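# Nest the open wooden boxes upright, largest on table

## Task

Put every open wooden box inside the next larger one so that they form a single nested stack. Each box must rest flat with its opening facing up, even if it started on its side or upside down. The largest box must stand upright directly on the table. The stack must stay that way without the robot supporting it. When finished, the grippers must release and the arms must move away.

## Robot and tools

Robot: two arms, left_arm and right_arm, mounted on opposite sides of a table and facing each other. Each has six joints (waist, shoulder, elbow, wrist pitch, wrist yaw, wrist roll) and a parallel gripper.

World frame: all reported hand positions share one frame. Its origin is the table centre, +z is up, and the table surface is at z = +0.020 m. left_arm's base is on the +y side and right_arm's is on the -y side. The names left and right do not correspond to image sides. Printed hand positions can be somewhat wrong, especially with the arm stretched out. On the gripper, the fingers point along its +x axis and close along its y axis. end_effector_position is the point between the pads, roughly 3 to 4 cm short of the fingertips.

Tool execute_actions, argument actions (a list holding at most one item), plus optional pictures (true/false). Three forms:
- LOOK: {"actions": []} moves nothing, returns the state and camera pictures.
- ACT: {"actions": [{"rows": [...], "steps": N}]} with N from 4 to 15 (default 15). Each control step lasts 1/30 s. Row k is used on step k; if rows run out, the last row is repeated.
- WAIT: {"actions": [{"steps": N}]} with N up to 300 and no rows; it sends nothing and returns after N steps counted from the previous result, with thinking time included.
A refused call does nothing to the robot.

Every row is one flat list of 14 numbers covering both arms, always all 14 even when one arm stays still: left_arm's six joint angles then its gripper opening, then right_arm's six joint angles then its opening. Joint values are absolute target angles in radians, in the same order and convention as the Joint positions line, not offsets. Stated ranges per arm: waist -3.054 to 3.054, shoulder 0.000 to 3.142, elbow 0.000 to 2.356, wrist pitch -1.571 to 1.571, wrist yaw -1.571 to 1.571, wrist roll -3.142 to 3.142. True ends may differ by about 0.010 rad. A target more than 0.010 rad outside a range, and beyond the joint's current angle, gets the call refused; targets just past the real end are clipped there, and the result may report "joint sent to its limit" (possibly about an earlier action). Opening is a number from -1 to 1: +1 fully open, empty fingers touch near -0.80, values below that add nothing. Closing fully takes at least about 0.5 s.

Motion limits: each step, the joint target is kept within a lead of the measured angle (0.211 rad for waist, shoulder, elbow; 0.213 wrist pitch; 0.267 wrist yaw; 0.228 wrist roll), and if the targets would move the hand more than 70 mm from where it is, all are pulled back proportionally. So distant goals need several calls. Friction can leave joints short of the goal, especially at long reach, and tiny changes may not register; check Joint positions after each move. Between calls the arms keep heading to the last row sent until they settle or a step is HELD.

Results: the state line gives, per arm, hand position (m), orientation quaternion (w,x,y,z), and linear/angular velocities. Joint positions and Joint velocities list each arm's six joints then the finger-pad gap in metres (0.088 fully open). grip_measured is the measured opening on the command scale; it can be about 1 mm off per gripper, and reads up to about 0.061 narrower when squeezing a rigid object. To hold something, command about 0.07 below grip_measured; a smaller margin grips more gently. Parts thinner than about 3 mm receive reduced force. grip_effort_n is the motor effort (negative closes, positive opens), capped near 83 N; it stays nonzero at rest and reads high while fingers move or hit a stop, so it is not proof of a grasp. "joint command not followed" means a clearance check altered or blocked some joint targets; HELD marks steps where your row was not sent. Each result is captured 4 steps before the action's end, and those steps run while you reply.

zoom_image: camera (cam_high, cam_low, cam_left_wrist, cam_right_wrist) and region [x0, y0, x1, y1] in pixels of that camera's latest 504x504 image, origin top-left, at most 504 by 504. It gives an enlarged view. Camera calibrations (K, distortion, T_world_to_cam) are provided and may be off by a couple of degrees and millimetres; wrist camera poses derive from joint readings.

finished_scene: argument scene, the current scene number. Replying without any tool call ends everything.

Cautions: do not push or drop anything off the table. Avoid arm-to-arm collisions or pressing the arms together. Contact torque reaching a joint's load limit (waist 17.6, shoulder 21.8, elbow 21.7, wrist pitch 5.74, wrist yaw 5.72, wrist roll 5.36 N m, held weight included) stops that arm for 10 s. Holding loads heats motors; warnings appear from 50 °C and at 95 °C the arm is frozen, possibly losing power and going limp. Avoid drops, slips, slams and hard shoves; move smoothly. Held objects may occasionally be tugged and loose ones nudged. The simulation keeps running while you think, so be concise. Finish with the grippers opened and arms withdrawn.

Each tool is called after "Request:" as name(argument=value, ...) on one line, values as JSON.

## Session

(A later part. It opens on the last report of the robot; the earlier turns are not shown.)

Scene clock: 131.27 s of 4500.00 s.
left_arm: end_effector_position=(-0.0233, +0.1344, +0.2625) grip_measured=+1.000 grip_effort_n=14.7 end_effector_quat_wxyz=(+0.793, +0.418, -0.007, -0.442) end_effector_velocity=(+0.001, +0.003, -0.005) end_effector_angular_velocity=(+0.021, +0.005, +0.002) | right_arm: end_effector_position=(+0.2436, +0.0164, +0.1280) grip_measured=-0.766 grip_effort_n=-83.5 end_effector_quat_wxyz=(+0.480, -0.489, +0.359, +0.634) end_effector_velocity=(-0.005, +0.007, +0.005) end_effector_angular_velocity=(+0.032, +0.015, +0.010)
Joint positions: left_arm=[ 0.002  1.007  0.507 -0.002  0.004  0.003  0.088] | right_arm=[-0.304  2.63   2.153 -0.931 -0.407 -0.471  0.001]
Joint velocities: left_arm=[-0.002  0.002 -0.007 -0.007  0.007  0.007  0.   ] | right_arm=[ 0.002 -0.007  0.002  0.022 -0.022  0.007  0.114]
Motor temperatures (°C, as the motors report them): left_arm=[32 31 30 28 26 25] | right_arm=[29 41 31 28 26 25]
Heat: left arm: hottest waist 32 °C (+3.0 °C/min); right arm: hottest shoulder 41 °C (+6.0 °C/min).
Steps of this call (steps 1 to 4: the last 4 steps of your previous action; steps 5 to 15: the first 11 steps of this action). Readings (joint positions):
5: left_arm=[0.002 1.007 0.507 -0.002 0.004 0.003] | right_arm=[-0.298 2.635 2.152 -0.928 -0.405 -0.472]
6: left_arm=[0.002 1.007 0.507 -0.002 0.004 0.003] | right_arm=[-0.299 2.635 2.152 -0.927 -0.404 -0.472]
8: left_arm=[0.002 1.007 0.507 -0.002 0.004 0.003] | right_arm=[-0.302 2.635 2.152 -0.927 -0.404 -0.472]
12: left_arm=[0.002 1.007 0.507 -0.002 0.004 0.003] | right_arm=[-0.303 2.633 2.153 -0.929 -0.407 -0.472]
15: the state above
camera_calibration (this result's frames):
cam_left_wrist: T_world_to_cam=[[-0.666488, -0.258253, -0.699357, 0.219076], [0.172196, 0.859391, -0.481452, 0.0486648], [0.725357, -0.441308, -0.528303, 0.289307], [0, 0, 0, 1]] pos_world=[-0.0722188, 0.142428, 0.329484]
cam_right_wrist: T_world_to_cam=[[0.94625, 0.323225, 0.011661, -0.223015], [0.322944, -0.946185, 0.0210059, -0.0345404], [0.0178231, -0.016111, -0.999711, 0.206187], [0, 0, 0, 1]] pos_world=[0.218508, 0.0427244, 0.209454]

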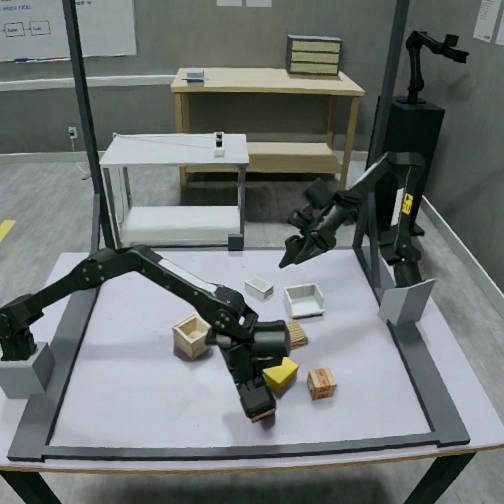

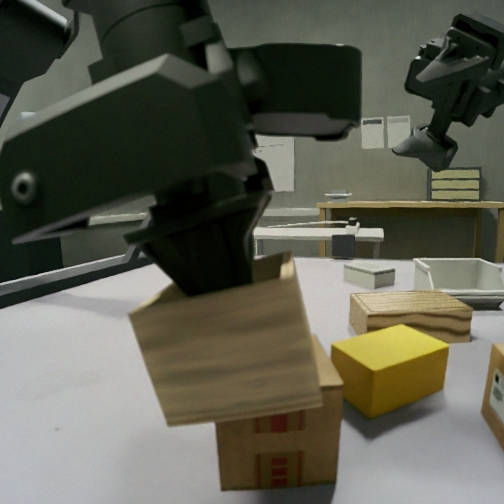

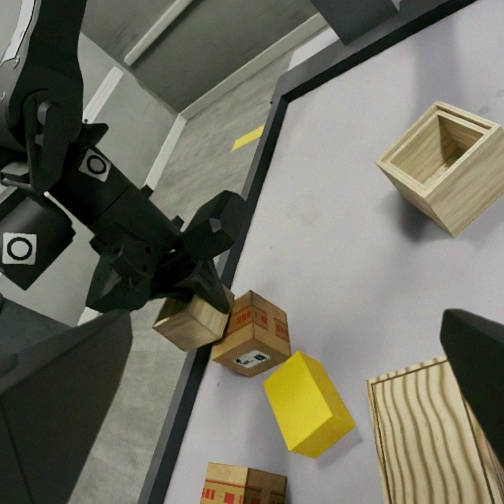

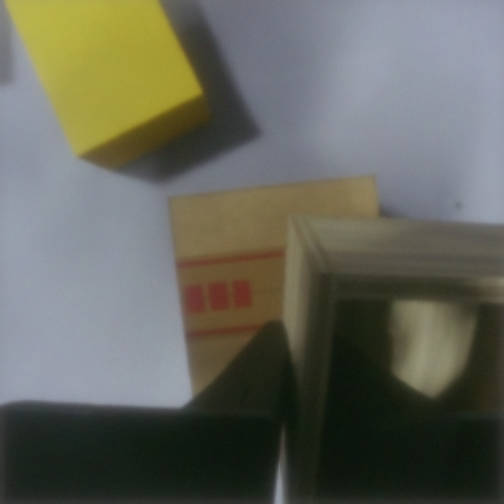

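Request:
execute_actions(actions=[{"rows":[[0,1,0.5,0,0,0,1,-0.298,2.45,2.152,-1.0,-0.405,-0.47,-1]],"steps":15}])

Request:
execute_actions(actions=[{"rows":[[0,1,0.5,0,0,0,1,-0.2,2.3,2.0,-1.1,-0.405,-0.47,-1]],"steps":15}], pictures=true)

Scene clock: 131.77 s of 4500.00 s.
left_arm: end_effector_position=(-0.0233, +0.1344, +0.2625) grip_measured=+1.000 grip_effort_n=15.1 end_effector_quat_wxyz=(+0.793, +0.418, -0.006, -0.442) end_effector_velocity=(+0.002, +0.002, +0.000) end_effector_angular_velocity=(-0.006, -0.007, +0.020) | right_arm: end_effector_position=(+0.2157, +0.0206, +0.2181) grip_measured=-0.759 grip_effort_n=-83.5 end_effector_quat_wxyz=(+0.502, -0.476, +0.302, +0.656) end_effector_velocity=(-0.012, -0.010, +0.044) end_effector_angular_velocity=(+0.027, -0.031, +0.005)
Joint positions: left_arm=[ 0.002  1.007  0.507 -0.002  0.004  0.002  0.088] | right_arm=[-0.301  2.444  2.159 -0.99  -0.407 -0.471  0.002]
Joint velocities: left_arm=[-0.002 -0.002 -0.002 -0.007 -0.022 -0.007  0.   ] | right_arm=[-0.002 -0.1   -0.002 -0.066  0.022 -0.007 -0.   ]
Motor temperatures (°C, as the motors report them): left_arm=[32 31 30 28 26 25] | right_arm=[29 41 31 28 26 25]
Heat: left arm: hottest waist 32 °C (+3.0 °C/min); right arm: hottest shoulder 41 °C (+6.1 °C/min).
Steps of this call (steps 1 to 4: the last 4 steps of your previous action; steps 5 to 15: the first 11 steps of this action). Readings (joint positions):
5: left_arm=[0.002 1.007 0.507 -0.002 0.004 0.003] | right_arm=[-0.304 2.618 2.153 -0.931 -0.407 -0.471]
6: left_arm=[0.002 1.007 0.507 -0.002 0.004 0.002] | right_arm=[-0.304 2.605 2.151 -0.953 -0.407 -0.471]
8: left_arm=[0.002 1.007 0.507 -0.002 0.004 0.002] | right_arm=[-0.302 2.567 2.148 -0.975 -0.407 -0.471]
12: left_arm=[0.002 1.007 0.507 -0.002 0.004 0.002] | right_arm=[-0.301 2.475 2.151 -0.987 -0.407 -0.471]
15: the state above

Scene clock: 132.27 s of 4500.00 s.
left_arm: end_effector_position=(-0.0233, +0.1344, +0.2625) grip_measured=+1.000 grip_effort_n=15.1 end_effector_quat_wxyz=(+0.793, +0.418, -0.006, -0.442) end_effector_velocity=(+0.001, +0.002, -0.001) end_effector_angular_velocity=(-0.001, +0.003, +0.010) | right_arm: end_effector_position=(+0.1470, -0.0193, +0.2166) grip_measured=-0.759 grip_effort_n=-83.5 end_effector_quat_wxyz=(+0.442, -0.514, +0.330, +0.657) end_effector_velocity=(+0.013, -0.022, +0.013) end_effector_angular_velocity=(-0.034, +0.010, -0.032)
Joint positions: left_arm=[ 0.002  1.007  0.507 -0.002  0.004  0.002  0.088] | right_arm=[-0.189  2.311  2.023 -1.093 -0.405 -0.471  0.002]
Joint velocities: left_arm=[-0.002 -0.002 -0.002 -0.007 -0.007 -0.007  0.   ] | right_arm=[-0.042 -0.056 -0.056 -0.051 -0.007 -0.022 -0.   ]
Motor temperatures (°C, as the motors report them): left_arm=[32 31 30 28 26 25] | right_arm=[29 41 31 28 26 25]
Heat: left arm: hottest waist 32 °C (+3.0 °C/min); right arm: hottest shoulder 41 °C (+6.0 °C/min).
Steps of this call (steps 1 to 4: the last 4 steps of your previous action; steps 5 to 15: the first 11 steps of this action). Readings (joint positions):
5: left_arm=[0.002 1.007 0.507 -0.002 0.004 0.002] | right_arm=[-0.299 2.437 2.145 -0.998 -0.405 -0.471]
6: left_arm=[0.002 1.007 0.507 -0.002 0.004 0.002] | right_arm=[-0.292 2.416 2.114 -1.024 -0.402 -0.471]
8: left_arm=[0.002 1.007 0.507 -0.002 0.004 0.002] | right_arm=[-0.261 2.372 2.060 -1.072 -0.402 -0.471]
12: left_arm=[0.002 1.007 0.507 -0.002 0.004 0.002] | right_arm=[-0.198 2.324 2.030 -1.087 -0.404 -0.471]
15: the state above
camera_calibration (this result's frames):
cam_left_wrist: T_world_to_cam=[[-0.666641, -0.258507, -0.699117, 0.219044], [0.171948, 0.859303, -0.481698, 0.0487355], [0.725275, -0.441331, -0.528397, 0.289332], [0, 0, 0, 1]] pos_world=[-0.0722018, 0.142437, 0.329495]
cam_right_wrist: T_world_to_cam=[[0.902192, 0.431, 0.0169707, -0.113684], [0.430318, -0.902069, 0.0331218, -0.0565283], [0.0295842, -0.0225794, -0.999307, 0.293962], [0, 0, 0, 1]] pos_world=[0.118193, 0.0046428, 0.29756]

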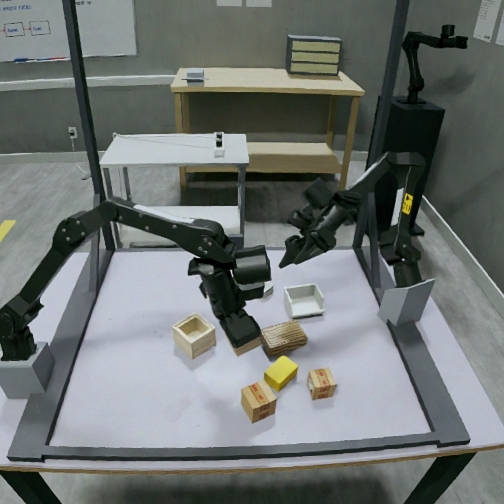

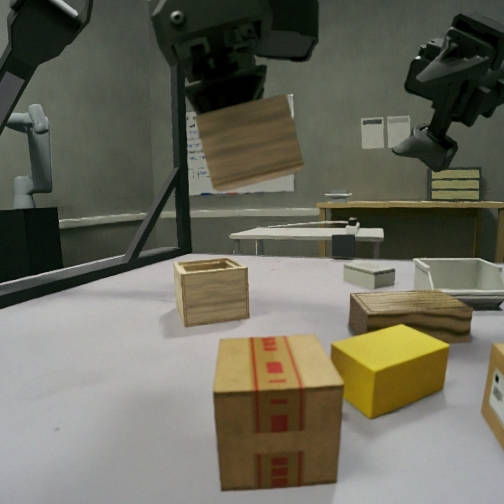

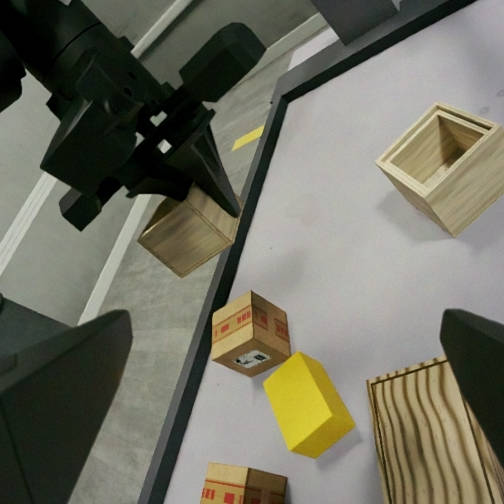

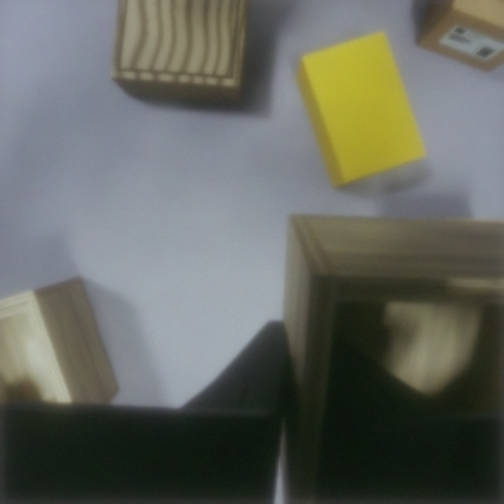

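Request:
execute_actions(actions=[{"rows":[[0,1,0.5,0,0,0,1,0.0,2.0,1.5,-0.85,-0.43,-0.35,-1]],"steps":15}])

Request:
execute_actions(actions=[{"rows":[[0,1,0.5,0,0,0,1,0.135,1.83,1.21,-0.58,-0.434,-0.279,-1]],"steps":15}])

Request:
execute_actions(actions=[{"rows":[[0,1,0.5,0,0,0,1,0.135,1.83,1.21,-0.58,-0.434,-0.279,-1]],"steps":10}], pictures=true)

Scene clock: 133.00 s of 4500.00 s.
left_arm: end_effector_position=(-0.0233, +0.1344, +0.2625) grip_measured=+1.000 grip_effort_n=15.1 end_effector_quat_wxyz=(+0.793, +0.418, -0.006, -0.442) end_effector_velocity=(-0.000, +0.001, -0.002) end_effector_angular_velocity=(+0.002, +0.004, +0.007) | right_arm: end_effector_position=(+0.0449, -0.0711, +0.2127) grip_measured=-0.759 grip_effort_n=-83.5 end_effector_quat_wxyz=(+0.403, -0.509, +0.292, +0.703) end_effector_velocity=(+0.019, -0.225, -0.173) end_effector_angular_velocity=(-0.661, -0.007, -0.171)
Joint positions: left_arm=[ 0.002  1.007  0.507 -0.002  0.004  0.002  0.088] | right_arm=[ 0.009  2.009  1.623 -0.87  -0.432 -0.362  0.002]
Joint velocities: left_arm=[-0.007 -0.002 -0.002 -0.007 -0.007 -0.007  0.   ] | right_arm=[ 0.1   -0.291 -0.93  -0.007 -0.007  0.081 -0.   ]
Motor temperatures (°C, as the motors report them): left_arm=[31 31 30 28 26 25] | right_arm=[29 42 31 28 26 25]
Heat: left arm: hottest waist 31 °C (+2.0 °C/min); right arm: hottest shoulder 42 °C (+7.1 °C/min).
Steps of this call (steps 1 to 4: the last 4 steps of your previous action; steps 5 to 11: the robot went on to your last target; steps 12 to 22: the first 11 steps of this action). Readings (joint positions):
12: left_arm=[0.002 1.007 0.507 -0.002 0.004 0.002] | right_arm=[-0.198 2.298 1.999 -1.079 -0.405 -0.460]
13: left_arm=[0.002 1.007 0.507 -0.002 0.004 0.002] | right_arm=[-0.187 2.278 1.966 -1.044 -0.404 -0.442]
15: left_arm=[0.002 1.007 0.507 -0.002 0.004 0.002] | right_arm=[-0.143 2.225 1.900 -0.988 -0.406 -0.415]
19: left_arm=[0.002 1.007 0.507 -0.002 0.004 0.002] | right_arm=[-0.030 2.078 1.736 -0.897 -0.425 -0.374]
22: the state above

Scene clock: 133.50 s of 4500.00 s.
left_arm: end_effector_position=(-0.0233, +0.1344, +0.2625) grip_measured=+1.000 grip_effort_n=15.1 end_effector_quat_wxyz=(+0.793, +0.418, -0.006, -0.442) end_effector_velocity=(-0.002, -0.001, -0.000) end_effector_angular_velocity=(-0.005, +0.009, -0.009) | right_arm: end_effector_position=(+0.0104, -0.1294, +0.1638) grip_measured=-0.759 grip_effort_n=-83.5 end_effector_quat_wxyz=(+0.375, -0.509, +0.283, +0.721) end_effector_velocity=(+0.036, -0.032, -0.044) end_effector_angular_velocity=(-0.100, -0.003, -0.104)
Joint positions: left_arm=[ 0.002  1.007  0.507 -0.002  0.004  0.002  0.088] | right_arm=[ 0.136  1.847  1.238 -0.598 -0.435 -0.284  0.002]
Joint velocities: left_arm=[-0.002 -0.002 -0.002  0.007  0.007 -0.007  0.   ] | right_arm=[-0.042 -0.002 -0.193  0.081 -0.007  0.037  0.   ]
Motor temperatures (°C, as the motors report them): left_arm=[31 30 30 28 26 25] | right_arm=[29 42 31 28 26 25]
Heat: left arm: hottest waist 31 °C (+2.0 °C/min); right arm: hottest shoulder 42 °C (+7.0 °C/min).
Steps of this call (steps 1 to 4: the last 4 steps of your previous action; steps 5 to 15: the first 11 steps of this action). Readings (joint positions):
5: left_arm=[0.002 1.007 0.507 -0.002 0.004 0.002] | right_arm=[0.004 1.994 1.505 -0.828 -0.429 -0.342]
6: left_arm=[0.002 1.007 0.507 -0.002 0.004 0.002] | right_arm=[0.018 1.967 1.454 -0.767 -0.424 -0.325]
8: left_arm=[0.002 1.007 0.507 -0.002 0.004 0.002] | right_arm=[0.068 1.906 1.364 -0.691 -0.426 -0.306]
12: left_arm=[0.002 1.007 0.507 -0.002 0.004 0.002] | right_arm=[0.136 1.849 1.267 -0.617 -0.435 -0.290]
15: the state above

Scene clock: 133.83 s of 4500.00 s.
left_arm: end_effector_position=(-0.0233, +0.1344, +0.2625) grip_measured=+1.000 grip_effort_n=15.1 end_effector_quat_wxyz=(+0.793, +0.418, -0.006, -0.442) end_effector_velocity=(-0.000, +0.000, +0.001) end_effector_angular_velocity=(-0.004, +0.002, +0.007) | right_arm: end_effector_position=(+0.0113, -0.1299, +0.1638) grip_measured=-0.759 grip_effort_n=-83.5 end_effector_quat_wxyz=(+0.377, -0.506, +0.281, +0.723) end_effector_velocity=(+0.002, -0.001, +0.001) end_effector_angular_velocity=(+0.007, +0.001, +0.017)
Joint positions: left_arm=[ 0.002  1.007  0.507 -0.002  0.004  0.002  0.088] | right_arm=[ 0.134  1.84   1.224 -0.583 -0.435 -0.282  0.002]
Joint velocities: left_arm=[-0.002 -0.002  0.002 -0.007 -0.007 -0.007  0.   ] | right_arm=[-0.007 -0.007 -0.012  0.007 -0.007 -0.022 -0.   ]
Motor temperatures (°C, as the motors report them): left_arm=[31 30 30 28 26 25] | right_arm=[29 42 31 28 26 25]
Heat: left arm: hottest waist 31 °C (+2.0 °C/min); right arm: hottest shoulder 42 °C (+7.1 °C/min).
Steps of this call (steps 1 to 4: the last 4 steps of your previous action; steps 5 to 10: the first 6 steps of this action). Readings (joint positions):
5: left_arm=[0.002 1.007 0.507 -0.002 0.004 0.002] | right_arm=[0.134 1.843 1.225 -0.586 -0.435 -0.282]
6: left_arm=[0.002 1.007 0.507 -0.002 0.004 0.002] | right_arm=[0.134 1.842 1.225 -0.585 -0.435 -0.282]
8: left_arm=[0.002 1.007 0.507 -0.002 0.004 0.002] | right_arm=[0.134 1.840 1.224 -0.583 -0.435 -0.282]
10: the state above
camera_calibration (this result's frames):
cam_left_wrist: T_world_to_cam=[[-0.666641, -0.258507, -0.699117, 0.219044], [0.171948, 0.859303, -0.481698, 0.0487355], [0.725275, -0.441331, -0.528397, 0.289332], [0, 0, 0, 1]] pos_world=[-0.0722018, 0.142437, 0.329495]
cam_right_wrist: T_world_to_cam=[[0.804715, 0.593216, -0.0229884, 0.0860492], [0.591778, -0.804643, -0.0484626, -0.0720014], [-0.0472462, 0.0253946, -0.99856, 0.249652], [0, 0, 0, 1]] pos_world=[-0.0148412, -0.115321, 0.247781]

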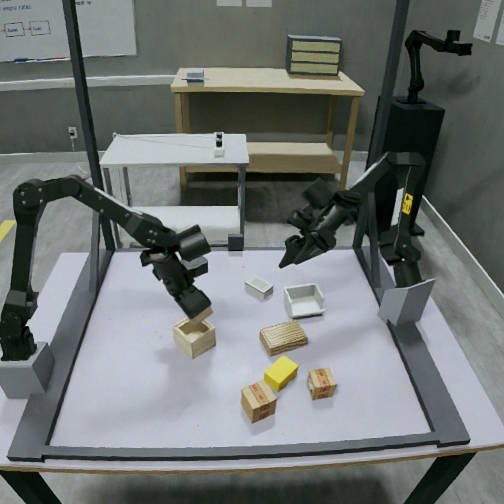

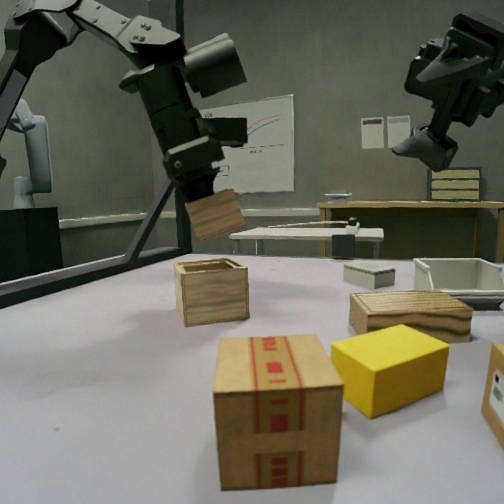

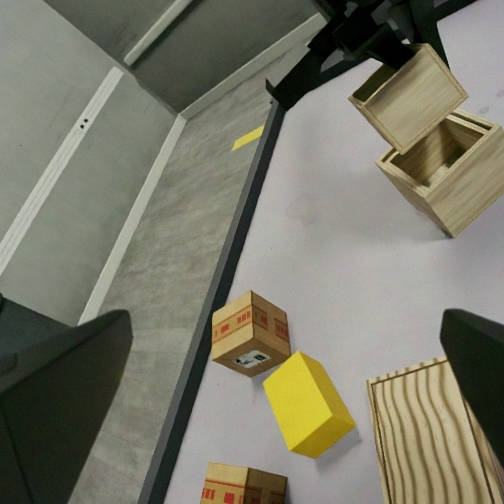

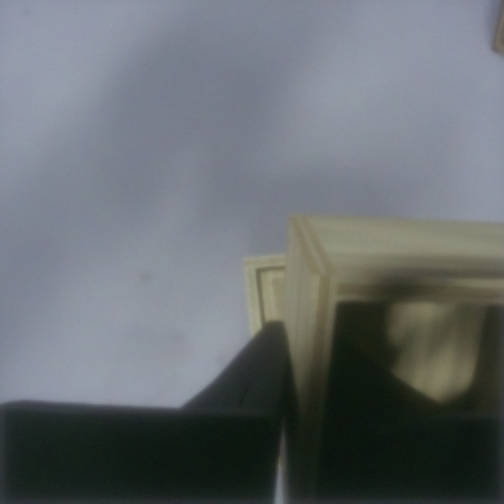

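Request:
execute_actions(actions=[{"rows":[[0,1,0.5,0,0,0,1,0.162,2.005,1.533,-1.045,-0.296,-0.484,-1]],"steps":15}])

Request:
execute_actions(actions=[{"rows":[[0,1,0.5,0,0,0,1,0.162,2.005,1.533,-1.045,-0.296,-0.484,-1]],"steps":12}], pictures=true)

Scene clock: 134.93 s of 4500.00 s.
left_arm: end_effector_position=(-0.0233, +0.1344, +0.2625) grip_measured=+1.000 grip_effort_n=14.7 end_effector_quat_wxyz=(+0.793, +0.418, -0.006, -0.442) end_effector_velocity=(+0.003, +0.002, -0.001) end_effector_angular_velocity=(+0.006, -0.016, +0.018) | right_arm: end_effector_position=(+0.0200, -0.1373, +0.1682) grip_measured=-0.759 grip_effort_n=-83.5 end_effector_quat_wxyz=(+0.309, -0.628, +0.288, +0.654) end_effector_velocity=(+0.009, -0.030, +0.014) end_effector_angular_velocity=(-0.220, -0.089, +0.004)
Joint positions: left_arm=[ 0.002  1.007  0.507 -0.002  0.004  0.002  0.088] | right_arm=[ 0.159  1.982  1.508 -1.    -0.308 -0.473  0.002]
Joint velocities: left_arm=[-0.002  0.002 -0.002 -0.007 -0.022  0.007  0.   ] | right_arm=[-0.002  0.056  0.154 -0.344  0.037 -0.081 -0.   ]
Motor temperatures (°C, as the motors report them): left_arm=[31 30 30 28 26 25] | right_arm=[29 42 31 28 26 25]
Heat: left arm: hottest waist 31 °C (+2.0 °C/min); right arm: hottest shoulder 42 °C (+7.1 °C/min).
Steps of this call (steps 1 to 4: the last 4 steps of your previous action; steps 5 to 15: the robot went on to your last target; steps 16 to 22: nothing new was sent; steps 23 to 33: the first 11 steps of this action). Readings (joint positions):
23: left_arm=[0.002 1.007 0.507 -0.002 0.004 0.002] | right_arm=[0.136 1.853 1.240 -0.614 -0.420 -0.309]
24: left_arm=[0.002 1.007 0.507 -0.002 0.004 0.002] | right_arm=[0.140 1.879 1.286 -0.673 -0.389 -0.354]
26: left_arm=[0.002 1.007 0.507 -0.002 0.004 0.002] | right_arm=[0.149 1.937 1.378 -0.758 -0.347 -0.410]
30: left_arm=[0.002 1.007 0.507 -0.002 0.004 0.002] | right_arm=[0.157 1.977 1.481 -0.940 -0.317 -0.460]
33: the state above

Scene clock: 135.33 s of 4500.00 s.
left_arm: end_effector_position=(-0.0233, +0.1344, +0.2625) grip_measured=+1.000 grip_effort_n=15.1 end_effector_quat_wxyz=(+0.793, +0.418, -0.006, -0.442) end_effector_velocity=(+0.000, +0.001, -0.004) end_effector_angular_velocity=(+0.008, +0.014, +0.004) | right_arm: end_effector_position=(+0.0223, -0.1422, +0.1677) grip_measured=-0.759 grip_effort_n=-83.5 end_effector_quat_wxyz=(+0.301, -0.637, +0.297, +0.644) end_effector_velocity=(+0.004, +0.003, +0.004) end_effector_angular_velocity=(+0.014, -0.020, +0.017)
Joint positions: left_arm=[ 0.002  1.007  0.507 -0.002  0.004  0.002  0.088] | right_arm=[ 0.159  1.992  1.522 -1.042 -0.301 -0.481  0.002]
Joint velocities: left_arm=[-0.002  0.002 -0.002 -0.007  0.007 -0.007  0.   ] | right_arm=[-0.007 -0.002  0.012 -0.007  0.022 -0.022 -0.   ]
Motor temperatures (°C, as the motors report them): left_arm=[31 30 30 28 26 25] | right_arm=[29 42 31 28 26 25]
Heat: left arm: hottest waist 31 °C (+2.0 °C/min); right arm: hottest shoulder 42 °C (+7.0 °C/min).
Steps of this call (steps 1 to 4: the last 4 steps of your previous action; steps 5 to 12: the first 8 steps of this action). Readings (joint positions):
5: left_arm=[0.002 1.007 0.507 -0.002 0.004 0.002] | right_arm=[0.159 1.990 1.518 -1.033 -0.303 -0.480]
6: left_arm=[0.002 1.007 0.507 -0.002 0.004 0.002] | right_arm=[0.159 1.991 1.519 -1.036 -0.302 -0.480]
8: left_arm=[0.002 1.007 0.507 -0.002 0.004 0.002] | right_arm=[0.159 1.992 1.520 -1.039 -0.302 -0.481]
12: the state above
camera_calibration (this result's frames):
cam_left_wrist: T_world_to_cam=[[-0.666641, -0.258507, -0.699117, 0.219044], [0.171948, 0.859303, -0.481698, 0.0487355], [0.725275, -0.441331, -0.528397, 0.289332], [0, 0, 0, 1]] pos_world=[-0.0722018, 0.142437, 0.329495]
cam_right_wrist: T_world_to_cam=[[0.739833, 0.672677, -0.0124001, 0.0955579], [0.649446, -0.709227, 0.274255, -0.13008], [0.175691, -0.210956, -0.961577, 0.20961], [0, 0, 0, 1]] pos_world=[-0.0230433, -0.112317, 0.238416]

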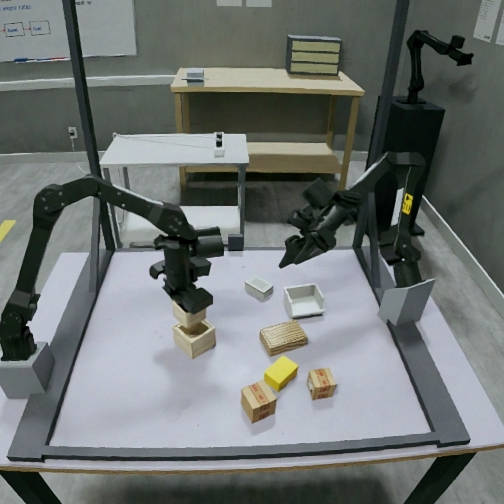

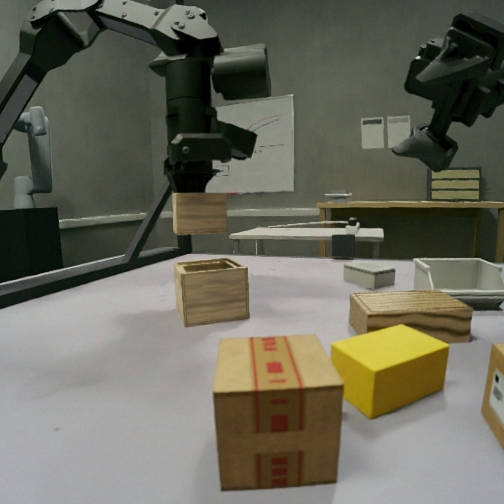

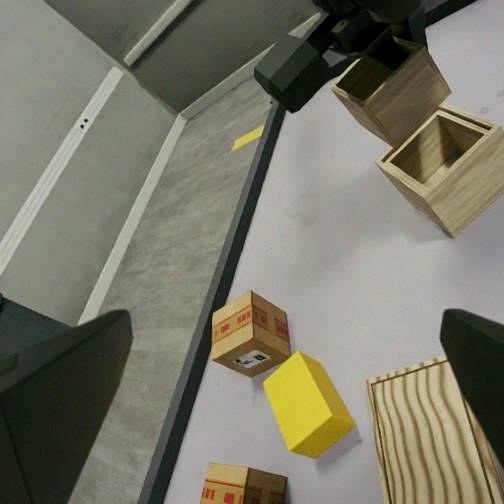

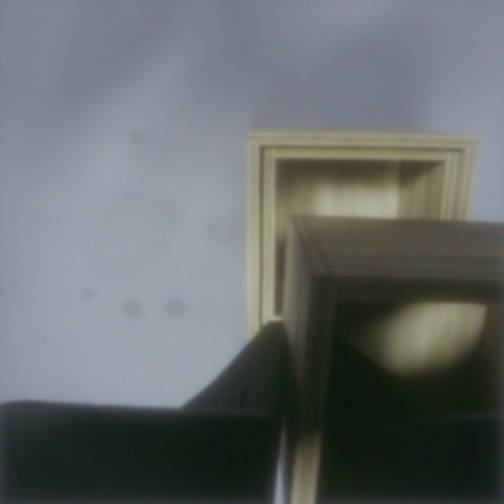

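Request:
execute_actions(actions=[{"rows":[[0,1,0.5,0,0,0,1,0.177,2.03,1.49,-0.975,-0.295,-0.47,-1]],"steps":15}])

Request:
execute_actions(actions=[{"rows":[[0,1,0.5,0,0,0,1,0.177,2.03,1.49,-0.975,-0.295,-0.47,-1]],"steps":10}], pictures=true)

Scene clock: 136.17 s of 4500.00 s.
left_arm: end_effector_position=(-0.0233, +0.1344, +0.2625) grip_measured=+1.000 grip_effort_n=14.7 end_effector_quat_wxyz=(+0.793, +0.418, -0.006, -0.442) end_effector_velocity=(-0.003, -0.001, +0.001) end_effector_angular_velocity=(-0.018, +0.018, -0.007) | right_arm: end_effector_position=(+0.0199, -0.1375, +0.1523) grip_measured=-0.759 grip_effort_n=-83.5 end_effector_quat_wxyz=(+0.301, -0.637, +0.291, +0.648) end_effector_velocity=(+0.000, +0.006, +0.001) end_effector_angular_velocity=(+0.021, +0.012, -0.008)
Joint positions: left_arm=[ 0.002  1.007  0.507 -0.002  0.004  0.002  0.088] | right_arm=[ 0.174  2.018  1.502 -0.98  -0.3   -0.473  0.002]
Joint velocities: left_arm=[-0.002 -0.007 -0.002  0.007  0.007 -0.022  0.   ] | right_arm=[-0.007  0.002  0.002  0.022 -0.007  0.007 -0.   ]
Motor temperatures (°C, as the motors report them): left_arm=[31 30 30 28 26 25] | right_arm=[29 41 31 28 26 25]
Heat: left arm: hottest waist 31 °C (+2.0 °C/min); right arm: hottest shoulder 41 °C (+6.0 °C/min).
Steps of this call (steps 1 to 4: the last 4 steps of your previous action; steps 5 to 14: the robot went on to your last target; steps 15 to 25: the first 11 steps of this action). Readings (joint positions):
15: left_arm=[0.002 1.007 0.507 -0.002 0.004 0.002] | right_arm=[0.159 1.994 1.522 -1.040 -0.301 -0.482]
16: left_arm=[0.002 1.007 0.507 -0.002 0.004 0.002] | right_arm=[0.161 1.996 1.520 -1.023 -0.301 -0.481]
18: left_arm=[0.002 1.007 0.507 -0.002 0.004 0.002] | right_arm=[0.167 2.005 1.517 -0.998 -0.301 -0.477]
22: left_arm=[0.002 1.007 0.507 -0.002 0.004 0.002] | right_arm=[0.174 2.017 1.504 -0.985 -0.301 -0.474]
25: the state above

Scene clock: 136.50 s of 4500.00 s.
left_arm: end_effector_position=(-0.0233, +0.1344, +0.2625) grip_measured=+1.000 grip_effort_n=15.1 end_effector_quat_wxyz=(+0.793, +0.418, -0.006, -0.442) end_effector_velocity=(-0.001, +0.000, +0.002) end_effector_angular_velocity=(+0.002, -0.010, -0.001) | right_arm: end_effector_position=(+0.0197, -0.1369, +0.1523) grip_measured=-0.759 grip_effort_n=-83.5 end_effector_quat_wxyz=(+0.301, -0.636, +0.290, +0.648) end_effector_velocity=(-0.000, +0.001, +0.000) end_effector_angular_velocity=(+0.008, -0.005, -0.003)
Joint positions: left_arm=[ 0.002  1.007  0.507 -0.002  0.004  0.002  0.088] | right_arm=[ 0.174  2.018  1.502 -0.977 -0.3   -0.472  0.002]
Joint velocities: left_arm=[-0.002 -0.007  0.002 -0.007 -0.007  0.007  0.   ] | right_arm=[ 0.002 -0.002 -0.002  0.007  0.007  0.007 -0.   ]
Motor temperatures (°C, as the motors report them): left_arm=[31 30 30 28 26 25] | right_arm=[29 41 31 28 26 25]
Heat: left arm: hottest waist 31 °C (+2.0 °C/min); right arm: hottest shoulder 41 °C (+6.0 °C/min).
Steps of this call (steps 1 to 4: the last 4 steps of your previous action; steps 5 to 10: the first 6 steps of this action). Readings (joint positions):
5: left_arm=[0.002 1.007 0.507 -0.002 0.004 0.002] | right_arm=[0.174 2.018 1.502 -0.978 -0.300 -0.472]
6: left_arm=[0.002 1.007 0.507 -0.002 0.004 0.002] | right_arm=[0.174 2.018 1.502 -0.978 -0.300 -0.472]
8: left_arm=[0.002 1.007 0.507 -0.002 0.004 0.002] | right_arm=[0.174 2.018 1.502 -0.977 -0.300 -0.472]
10: the state above
camera_calibration (this result's frames):
cam_left_wrist: T_world_to_cam=[[-0.666641, -0.258507, -0.699117, 0.219044], [0.171948, 0.859303, -0.481698, 0.0487355], [0.725275, -0.441331, -0.528397, 0.289332], [0, 0, 0, 1]] pos_world=[-0.0722018, 0.142437, 0.329495]
cam_right_wrist: T_world_to_cam=[[0.732608, 0.680625, -0.00589055, 0.0939205], [0.657662, -0.705609, 0.263813, -0.118484], [0.175401, -0.197146, -0.964556, 0.198762], [0, 0, 0, 1]] pos_world=[-0.0257475, -0.108343, 0.223528]

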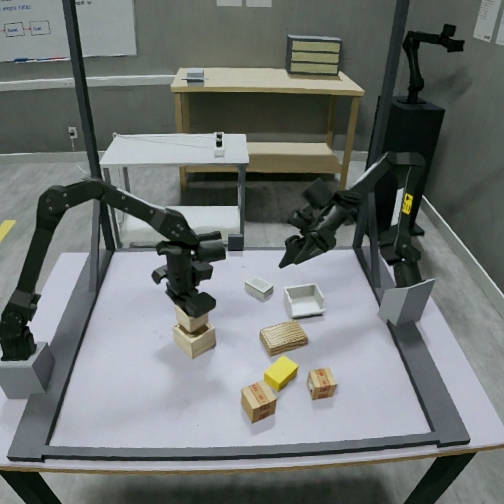

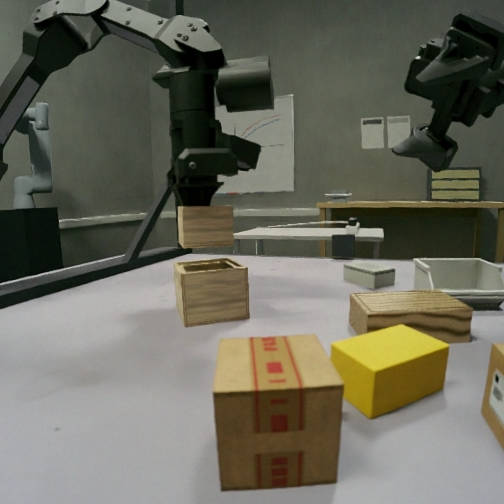

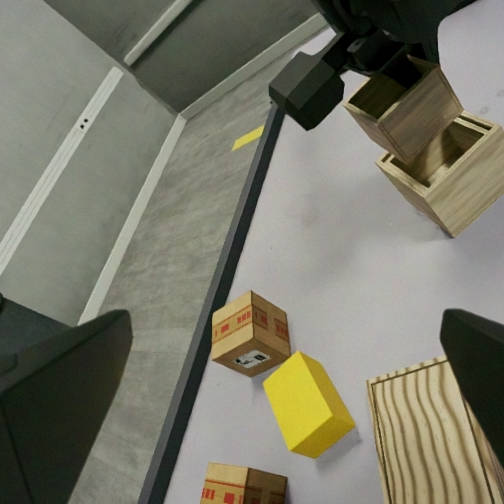

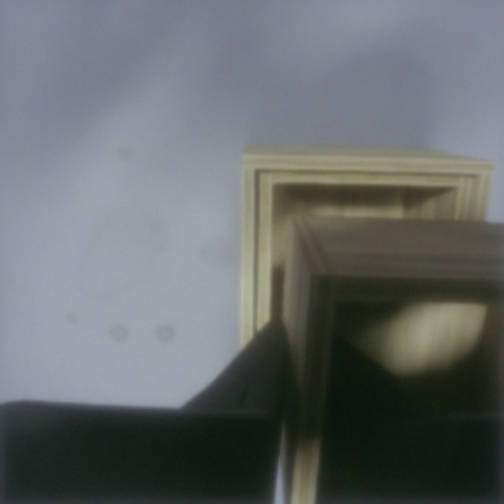

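Request:
execute_actions(actions=[{"rows":[[0,1,0.5,0,0,0,1,0.178,2.048,1.46,-0.925,-0.297,-0.465,-1]],"steps":15}])

Request:
execute_actions(actions=[{"rows":[[0,1,0.5,0,0,0,1,0.178,2.048,1.46,-0.925,-0.297,-0.465,-1]],"steps":10}], pictures=true)

Scene clock: 137.43 s of 4500.00 s.
left_arm: end_effector_position=(-0.0233, +0.1344, +0.2625) grip_measured=+1.000 grip_effort_n=15.1 end_effector_quat_wxyz=(+0.793, +0.418, -0.006, -0.442) end_effector_velocity=(+0.002, +0.003, -0.006) end_effector_angular_velocity=(+0.018, +0.018, +0.014) | right_arm: end_effector_position=(+0.0234, -0.1363, +0.1391) grip_measured=-0.759 grip_effort_n=-83.5 end_effector_quat_wxyz=(+0.303, -0.636, +0.292, +0.647) end_effector_velocity=(-0.002, +0.007, +0.000) end_effector_angular_velocity=(+0.035, +0.001, -0.009)
Joint positions: left_arm=[ 0.002  1.007  0.507 -0.002  0.004  0.002  0.088] | right_arm=[ 0.175  2.036  1.472 -0.929 -0.3   -0.467  0.002]
Joint velocities: left_arm=[-0.002  0.002 -0.002 -0.022  0.007 -0.007  0.   ] | right_arm=[ 0.002 -0.002 -0.002  0.037  0.007  0.022 -0.   ]
Motor temperatures (°C, as the motors report them): left_arm=[31 30 30 28 26 25] | right_arm=[29 41 31 28 26 25]
Heat: left arm: hottest waist 31 °C (+2.0 °C/min); right arm: hottest shoulder 41 °C (+6.0 °C/min).
Steps of this call (steps 1 to 4: the last 4 steps of your previous action; steps 5 to 15: the robot went on to your last target; steps 16 to 17: nothing new was sent; steps 18 to 28: the first 11 steps of this action). Readings (joint positions):
18: left_arm=[0.002 1.007 0.507 -0.002 0.004 0.002] | right_arm=[0.174 2.019 1.499 -0.971 -0.300 -0.471]
19: left_arm=[0.002 1.007 0.507 -0.002 0.004 0.002] | right_arm=[0.174 2.020 1.493 -0.957 -0.300 -0.470]
21: left_arm=[0.002 1.007 0.507 -0.002 0.004 0.002] | right_arm=[0.174 2.025 1.485 -0.943 -0.300 -0.469]
25: left_arm=[0.002 1.007 0.507 -0.002 0.004 0.002] | right_arm=[0.175 2.036 1.473 -0.933 -0.300 -0.468]
28: the state above

Scene clock: 137.77 s of 4500.00 s.
left_arm: end_effector_position=(-0.0233, +0.1344, +0.2625) grip_measured=+1.000 grip_effort_n=15.1 end_effector_quat_wxyz=(+0.793, +0.418, -0.006, -0.442) end_effector_velocity=(+0.002, +0.004, -0.003) end_effector_angular_velocity=(+0.010, +0.007, +0.020) | right_arm: end_effector_position=(+0.0234, -0.1359, +0.1390) grip_measured=-0.759 grip_effort_n=-83.5 end_effector_quat_wxyz=(+0.303, -0.635, +0.291, +0.648) end_effector_velocity=(-0.001, +0.002, +0.000) end_effector_angular_velocity=(+0.006, +0.009, +0.007)
Joint positions: left_arm=[ 0.002  1.007  0.507 -0.002  0.004  0.002  0.088] | right_arm=[ 0.175  2.036  1.471 -0.927 -0.3   -0.467  0.002]
Joint velocities: left_arm=[-0.002 -0.002 -0.002 -0.022 -0.007 -0.007  0.   ] | right_arm=[-0.002  0.002  0.002  0.007 -0.007 -0.007  0.   ]
Motor temperatures (°C, as the motors report them): left_arm=[31 30 30 28 26 25] | right_arm=[29 41 31 28 26 25]
Heat: left arm: hottest waist 31 °C (+2.0 °C/min); right arm: hottest shoulder 41 °C (+6.1 °C/min).
Steps of this call (steps 1 to 4: the last 4 steps of your previous action; steps 5 to 10: the first 6 steps of this action). Readings (joint positions):
5: left_arm=[0.002 1.007 0.507 -0.002 0.004 0.002] | right_arm=[0.175 2.036 1.471 -0.928 -0.300 -0.467]
6: left_arm=[0.002 1.007 0.507 -0.002 0.004 0.002] | right_arm=[0.175 2.036 1.471 -0.928 -0.300 -0.467]
8: left_arm=[0.002 1.007 0.507 -0.002 0.004 0.002] | right_arm=[0.175 2.036 1.471 -0.927 -0.300 -0.467]
10: the state above
camera_calibration (this result's frames):
cam_left_wrist: T_world_to_cam=[[-0.666641, -0.258507, -0.699117, 0.219044], [0.171948, 0.859303, -0.481698, 0.0487355], [0.725275, -0.441331, -0.528397, 0.289332], [0, 0, 0, 1]] pos_world=[-0.0722018, 0.142437, 0.329495]
cam_right_wrist: T_world_to_cam=[[0.735176, 0.677855, -0.00542298, 0.0900067], [0.655099, -0.708395, 0.262719, -0.116814], [0.174244, -0.196697, -0.964857, 0.185588], [0, 0, 0, 1]] pos_world=[-0.0219832, -0.107258, 0.210243]

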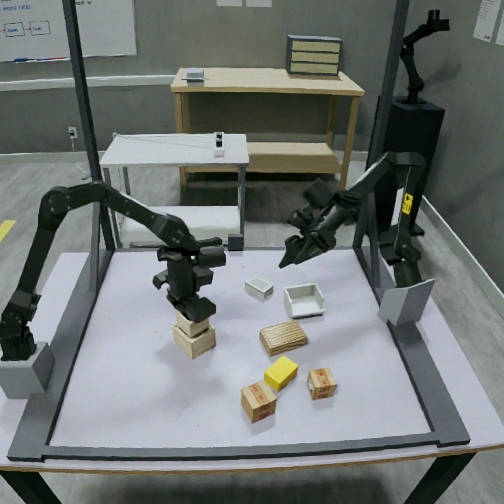

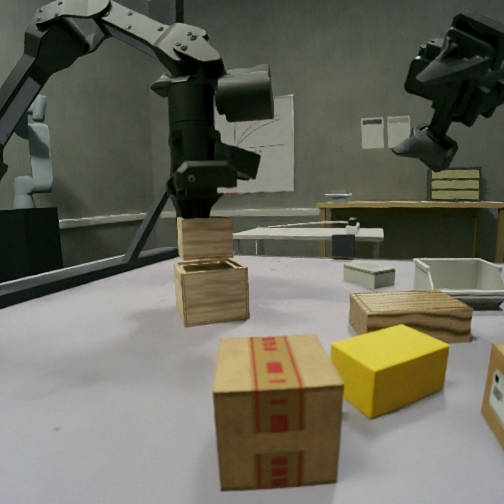

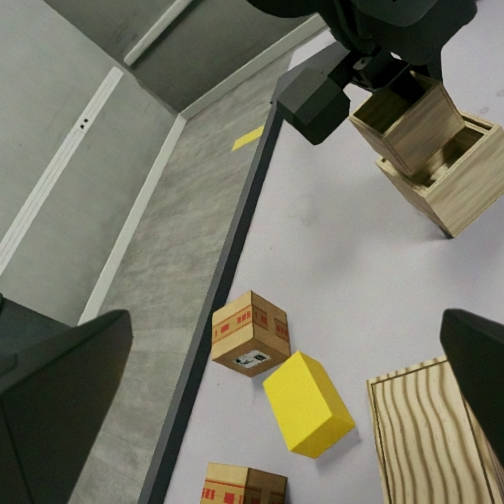

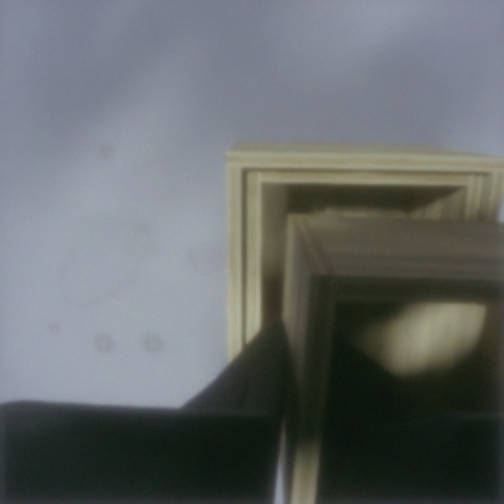

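Request:
execute_actions(actions=[{"rows":[[0,1,0.5,0,0,0,1,0.182,2.066,1.445,-0.885,-0.297,-0.46,-1]],"steps":15}])

Request:
execute_actions(actions=[{"rows":[[0,1,0.5,0,0,0,1,0.182,2.066,1.445,-0.885,-0.297,-0.46,-1]],"steps":10}], pictures=true)

Scene clock: 138.53 s of 4500.00 s.
left_arm: end_effector_position=(-0.0233, +0.1344, +0.2625) grip_measured=+1.000 grip_effort_n=14.7 end_effector_quat_wxyz=(+0.793, +0.418, -0.006, -0.442) end_effector_velocity=(+0.002, +0.003, -0.002) end_effector_angular_velocity=(+0.000, -0.004, +0.020) | right_arm: end_effector_position=(+0.0243, -0.1337, +0.1292) grip_measured=-0.759 grip_effort_n=-83.5 end_effector_quat_wxyz=(+0.304, -0.634, +0.290, +0.649) end_effector_velocity=(-0.001, +0.007, -0.001) end_effector_angular_velocity=(+0.029, +0.013, +0.044)
Joint positions: left_arm=[ 0.002  1.007  0.507 -0.002  0.004  0.002  0.088] | right_arm=[ 0.179  2.054  1.457 -0.889 -0.3   -0.462  0.002]
Joint velocities: left_arm=[-0.007 -0.002 -0.007 -0.007 -0.022 -0.007  0.   ] | right_arm=[-0.002  0.002 -0.002  0.037 -0.007 -0.037 -0.   ]
Motor temperatures (°C, as the motors report them): left_arm=[31 30 30 28 26 25] | right_arm=[29 41 31 28 26 25]
Heat: left arm: hottest waist 31 °C (+2.0 °C/min); right arm: hottest shoulder 41 °C (+6.1 °C/min).
Steps of this call (steps 1 to 4: the last 4 steps of your previous action; steps 5 to 12: the robot went on to your last target; steps 13 to 23: the first 11 steps of this action). Readings (joint positions):
13: left_arm=[0.002 1.007 0.507 -0.002 0.004 0.002] | right_arm=[0.175 2.037 1.470 -0.923 -0.300 -0.466]
14: left_arm=[0.002 1.007 0.507 -0.002 0.004 0.002] | right_arm=[0.175 2.039 1.467 -0.912 -0.300 -0.465]
16: left_arm=[0.002 1.007 0.507 -0.002 0.004 0.002] | right_arm=[0.177 2.044 1.464 -0.900 -0.300 -0.464]
20: left_arm=[0.002 1.007 0.507 -0.002 0.004 0.002] | right_arm=[0.179 2.053 1.457 -0.892 -0.300 -0.463]
23: the state above

Scene clock: 138.87 s of 4500.00 s.
left_arm: end_effector_position=(-0.0233, +0.1344, +0.2625) grip_measured=+1.000 grip_effort_n=15.1 end_effector_quat_wxyz=(+0.793, +0.418, -0.006, -0.442) end_effector_velocity=(+0.001, +0.002, -0.001) end_effector_angular_velocity=(-0.001, +0.003, +0.010) | right_arm: end_effector_position=(+0.0242, -0.1333, +0.1292) grip_measured=-0.759 grip_effort_n=-83.5 end_effector_quat_wxyz=(+0.304, -0.634, +0.290, +0.649) end_effector_velocity=(+0.001, +0.000, +0.002) end_effector_angular_velocity=(-0.002, +0.006, -0.000)
Joint positions: left_arm=[ 0.002  1.007  0.507 -0.002  0.004  0.002  0.088] | right_arm=[ 0.179  2.054  1.457 -0.887 -0.3   -0.462  0.002]
Joint velocities: left_arm=[-0.002 -0.002 -0.002 -0.007 -0.007 -0.007  0.   ] | right_arm=[-0.007 -0.002  0.002 -0.007 -0.007 -0.007 -0.   ]
Motor temperatures (°C, as the motors report them): left_arm=[31 30 30 28 26 25] | right_arm=[29 41 31 27 26 25]
Heat: left arm: hottest waist 31 °C (+2.0 °C/min); right arm: hottest shoulder 41 °C (+6.1 °C/min).
Steps of this call (steps 1 to 4: the last 4 steps of your previous action; steps 5 to 10: the first 6 steps of this action). Readings (joint positions):
5: left_arm=[0.002 1.007 0.507 -0.002 0.004 0.002] | right_arm=[0.179 2.054 1.457 -0.888 -0.300 -0.462]
6: left_arm=[0.002 1.007 0.507 -0.002 0.004 0.002] | right_arm=[0.179 2.054 1.457 -0.888 -0.300 -0.462]
8: left_arm=[0.002 1.007 0.507 -0.002 0.004 0.002] | right_arm=[0.179 2.054 1.457 -0.887 -0.300 -0.462]
10: the state above
camera_calibration (this result's frames):
cam_left_wrist: T_world_to_cam=[[-0.666641, -0.258507, -0.699117, 0.219044], [0.171948, 0.859303, -0.481698, 0.0487355], [0.725275, -0.441331, -0.528397, 0.289332], [0, 0, 0, 1]] pos_world=[-0.0722018, 0.142437, 0.329495]
cam_right_wrist: T_world_to_cam=[[0.734809, 0.678269, -0.0026965, 0.0873009], [0.655931, -0.709586, 0.257374, -0.112447], [0.172655, -0.190889, -0.966308, 0.177539], [0, 0, 0, 1]] pos_world=[-0.0210448, -0.105114, 0.200734]

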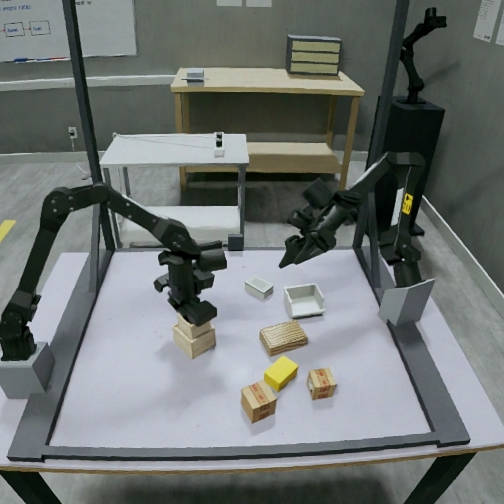

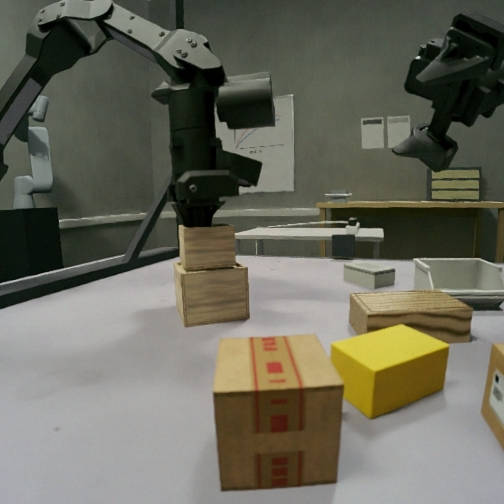

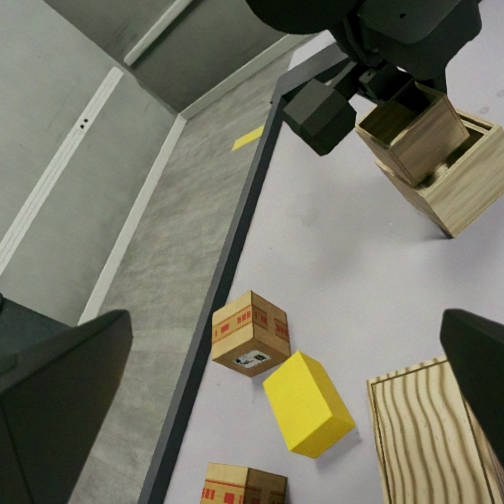

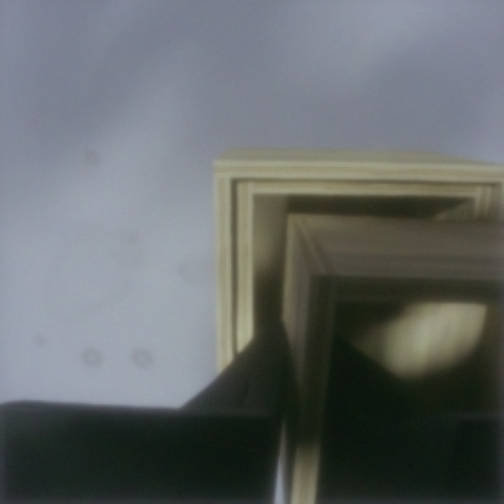

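Request:
execute_actions(actions=[{"rows":[[0,1,0.5,0,0,0,1,0.186,2.078,1.425,-0.85,-0.297,-0.455,-1]],"steps":15}])

Request:
execute_actions(actions=[{"rows":[[0,1,0.5,0,0,0,1,0.186,2.078,1.425,-0.85,-0.297,-0.455,-1]],"steps":10}], pictures=true)

Scene clock: 139.37 s of 4500.00 s.
left_arm: end_effector_position=(-0.0233, +0.1344, +0.2625) grip_measured=+1.000 grip_effort_n=15.1 end_effector_quat_wxyz=(+0.793, +0.418, -0.006, -0.442) end_effector_velocity=(-0.000, +0.000, +0.001) end_effector_angular_velocity=(+0.005, -0.009, +0.002) | right_arm: end_effector_position=(+0.0245, -0.1312, +0.1245) grip_measured=-0.759 grip_effort_n=-83.5 end_effector_quat_wxyz=(+0.308, -0.632, +0.285, +0.652) end_effector_velocity=(+0.001, -0.001, -0.003) end_effector_angular_velocity=(-0.001, -0.008, +0.009)
Joint positions: left_arm=[ 0.002  1.007  0.507 -0.002  0.004  0.002  0.088] | right_arm=[ 0.181  2.058  1.443 -0.855 -0.299 -0.457  0.002]
Joint velocities: left_arm=[-0.002 -0.002  0.002 -0.007 -0.007  0.007  0.   ] | right_arm=[ 0.002  0.002 -0.007  0.007  0.007 -0.007 -0.   ]
Motor temperatures (°C, as the motors report them): left_arm=[31 30 30 28 26 25] | right_arm=[29 41 31 27 26 25]
Heat: left arm: hottest waist 31 °C (+2.0 °C/min); right arm: hottest shoulder 41 °C (+6.0 °C/min).
Steps of this call (steps 1 to 4: the last 4 steps of your previous action; steps 5 to 15: the first 11 steps of this action). Readings (joint positions):
5: left_arm=[0.002 1.007 0.507 -0.002 0.004 0.002] | right_arm=[0.179 2.054 1.454 -0.883 -0.300 -0.461]
6: left_arm=[0.002 1.007 0.507 -0.002 0.004 0.002] | right_arm=[0.179 2.055 1.451 -0.873 -0.300 -0.460]
8: left_arm=[0.002 1.007 0.507 -0.002 0.004 0.002] | right_arm=[0.180 2.058 1.446 -0.863 -0.300 -0.459]
12: left_arm=[0.002 1.007 0.507 -0.002 0.004 0.002] | right_arm=[0.181 2.058 1.444 -0.857 -0.299 -0.457]
15: the state above

Scene clock: 139.70 s of 4500.00 s.
left_arm: end_effector_position=(-0.0233, +0.1344, +0.2625) grip_measured=+1.000 grip_effort_n=14.7 end_effector_quat_wxyz=(+0.793, +0.418, -0.006, -0.442) end_effector_velocity=(+0.001, +0.002, +0.001) end_effector_angular_velocity=(-0.010, -0.008, +0.017) | right_arm: end_effector_position=(+0.0245, -0.1311, +0.1244) grip_measured=-0.759 grip_effort_n=-83.5 end_effector_quat_wxyz=(+0.308, -0.631, +0.285, +0.652) end_effector_velocity=(-0.001, +0.001, +0.001) end_effector_angular_velocity=(+0.006, +0.008, +0.007)
Joint positions: left_arm=[ 0.002  1.007  0.507 -0.002  0.004  0.002  0.088] | right_arm=[ 0.181  2.058  1.443 -0.854 -0.298 -0.456  0.002]
Joint velocities: left_arm=[-0.002 -0.007 -0.002 -0.007 -0.022 -0.007  0.   ] | right_arm=[-0.002 -0.002 -0.002  0.007 -0.007 -0.007 -0.   ]
Motor temperatures (°C, as the motors report them): left_arm=[30 30 30 28 26 25] | right_arm=[29 41 31 27 26 25]
Heat: left arm: hottest waist 30 °C (+1.0 °C/min); right arm: hottest shoulder 41 °C (+5.1 °C/min).
Steps of this call (steps 1 to 4: the last 4 steps of your previous action; steps 5 to 10: the first 6 steps of this action). Readings (joint positions):
5: left_arm=[0.002 1.007 0.507 -0.002 0.004 0.002] | right_arm=[0.181 2.058 1.443 -0.854 -0.298 -0.457]
6: left_arm=[0.002 1.007 0.507 -0.002 0.004 0.002] | right_arm=[0.181 2.058 1.443 -0.854 -0.298 -0.457]
8: left_arm=[0.002 1.007 0.507 -0.002 0.004 0.002] | right_arm=[0.181 2.058 1.443 -0.854 -0.298 -0.456]
10: the state above
camera_calibration (this result's frames):
cam_left_wrist: T_world_to_cam=[[-0.666641, -0.258507, -0.699117, 0.219044], [0.171948, 0.859303, -0.481698, 0.0487355], [0.725275, -0.441331, -0.528397, 0.289332], [0, 0, 0, 1]] pos_world=[-0.0722018, 0.142437, 0.329495]
cam_right_wrist: T_world_to_cam=[[0.734386, 0.678712, 0.0051369, 0.0846568], [0.656763, -0.712506, 0.246978, -0.108947], [0.171287, -0.178004, -0.969007, 0.175269], [0, 0, 0, 1]] pos_world=[-0.02064, -0.103884, 0.19631]

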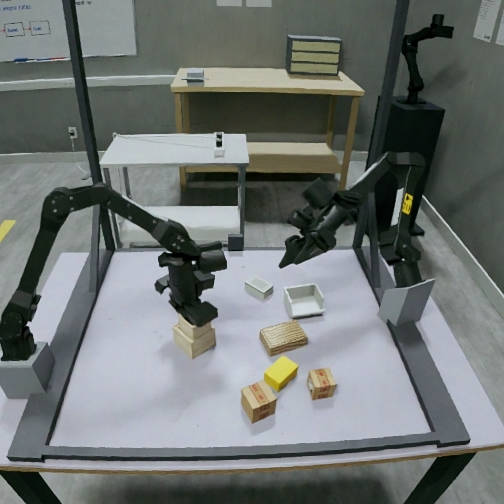

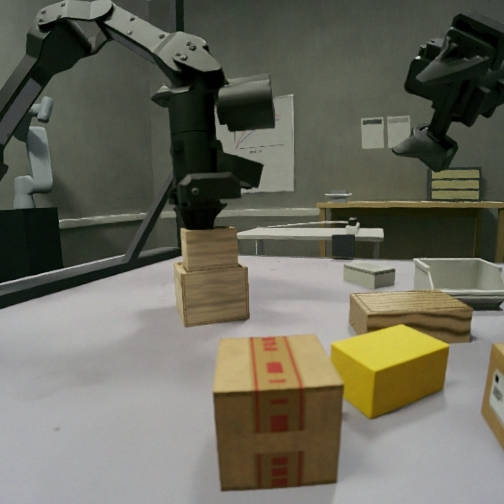

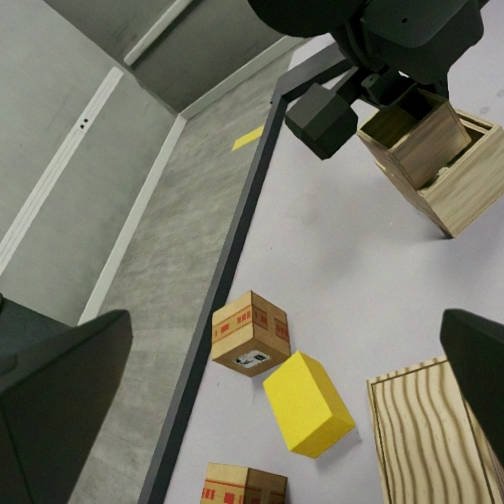

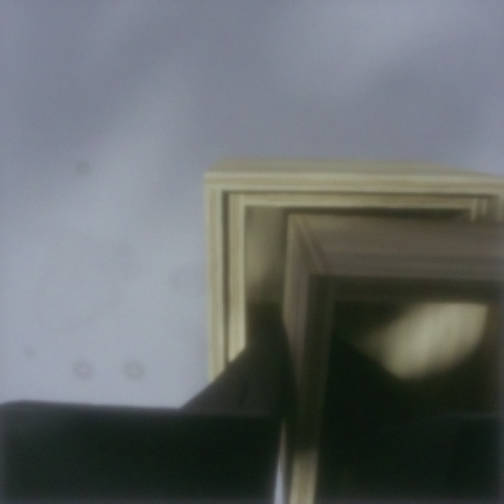

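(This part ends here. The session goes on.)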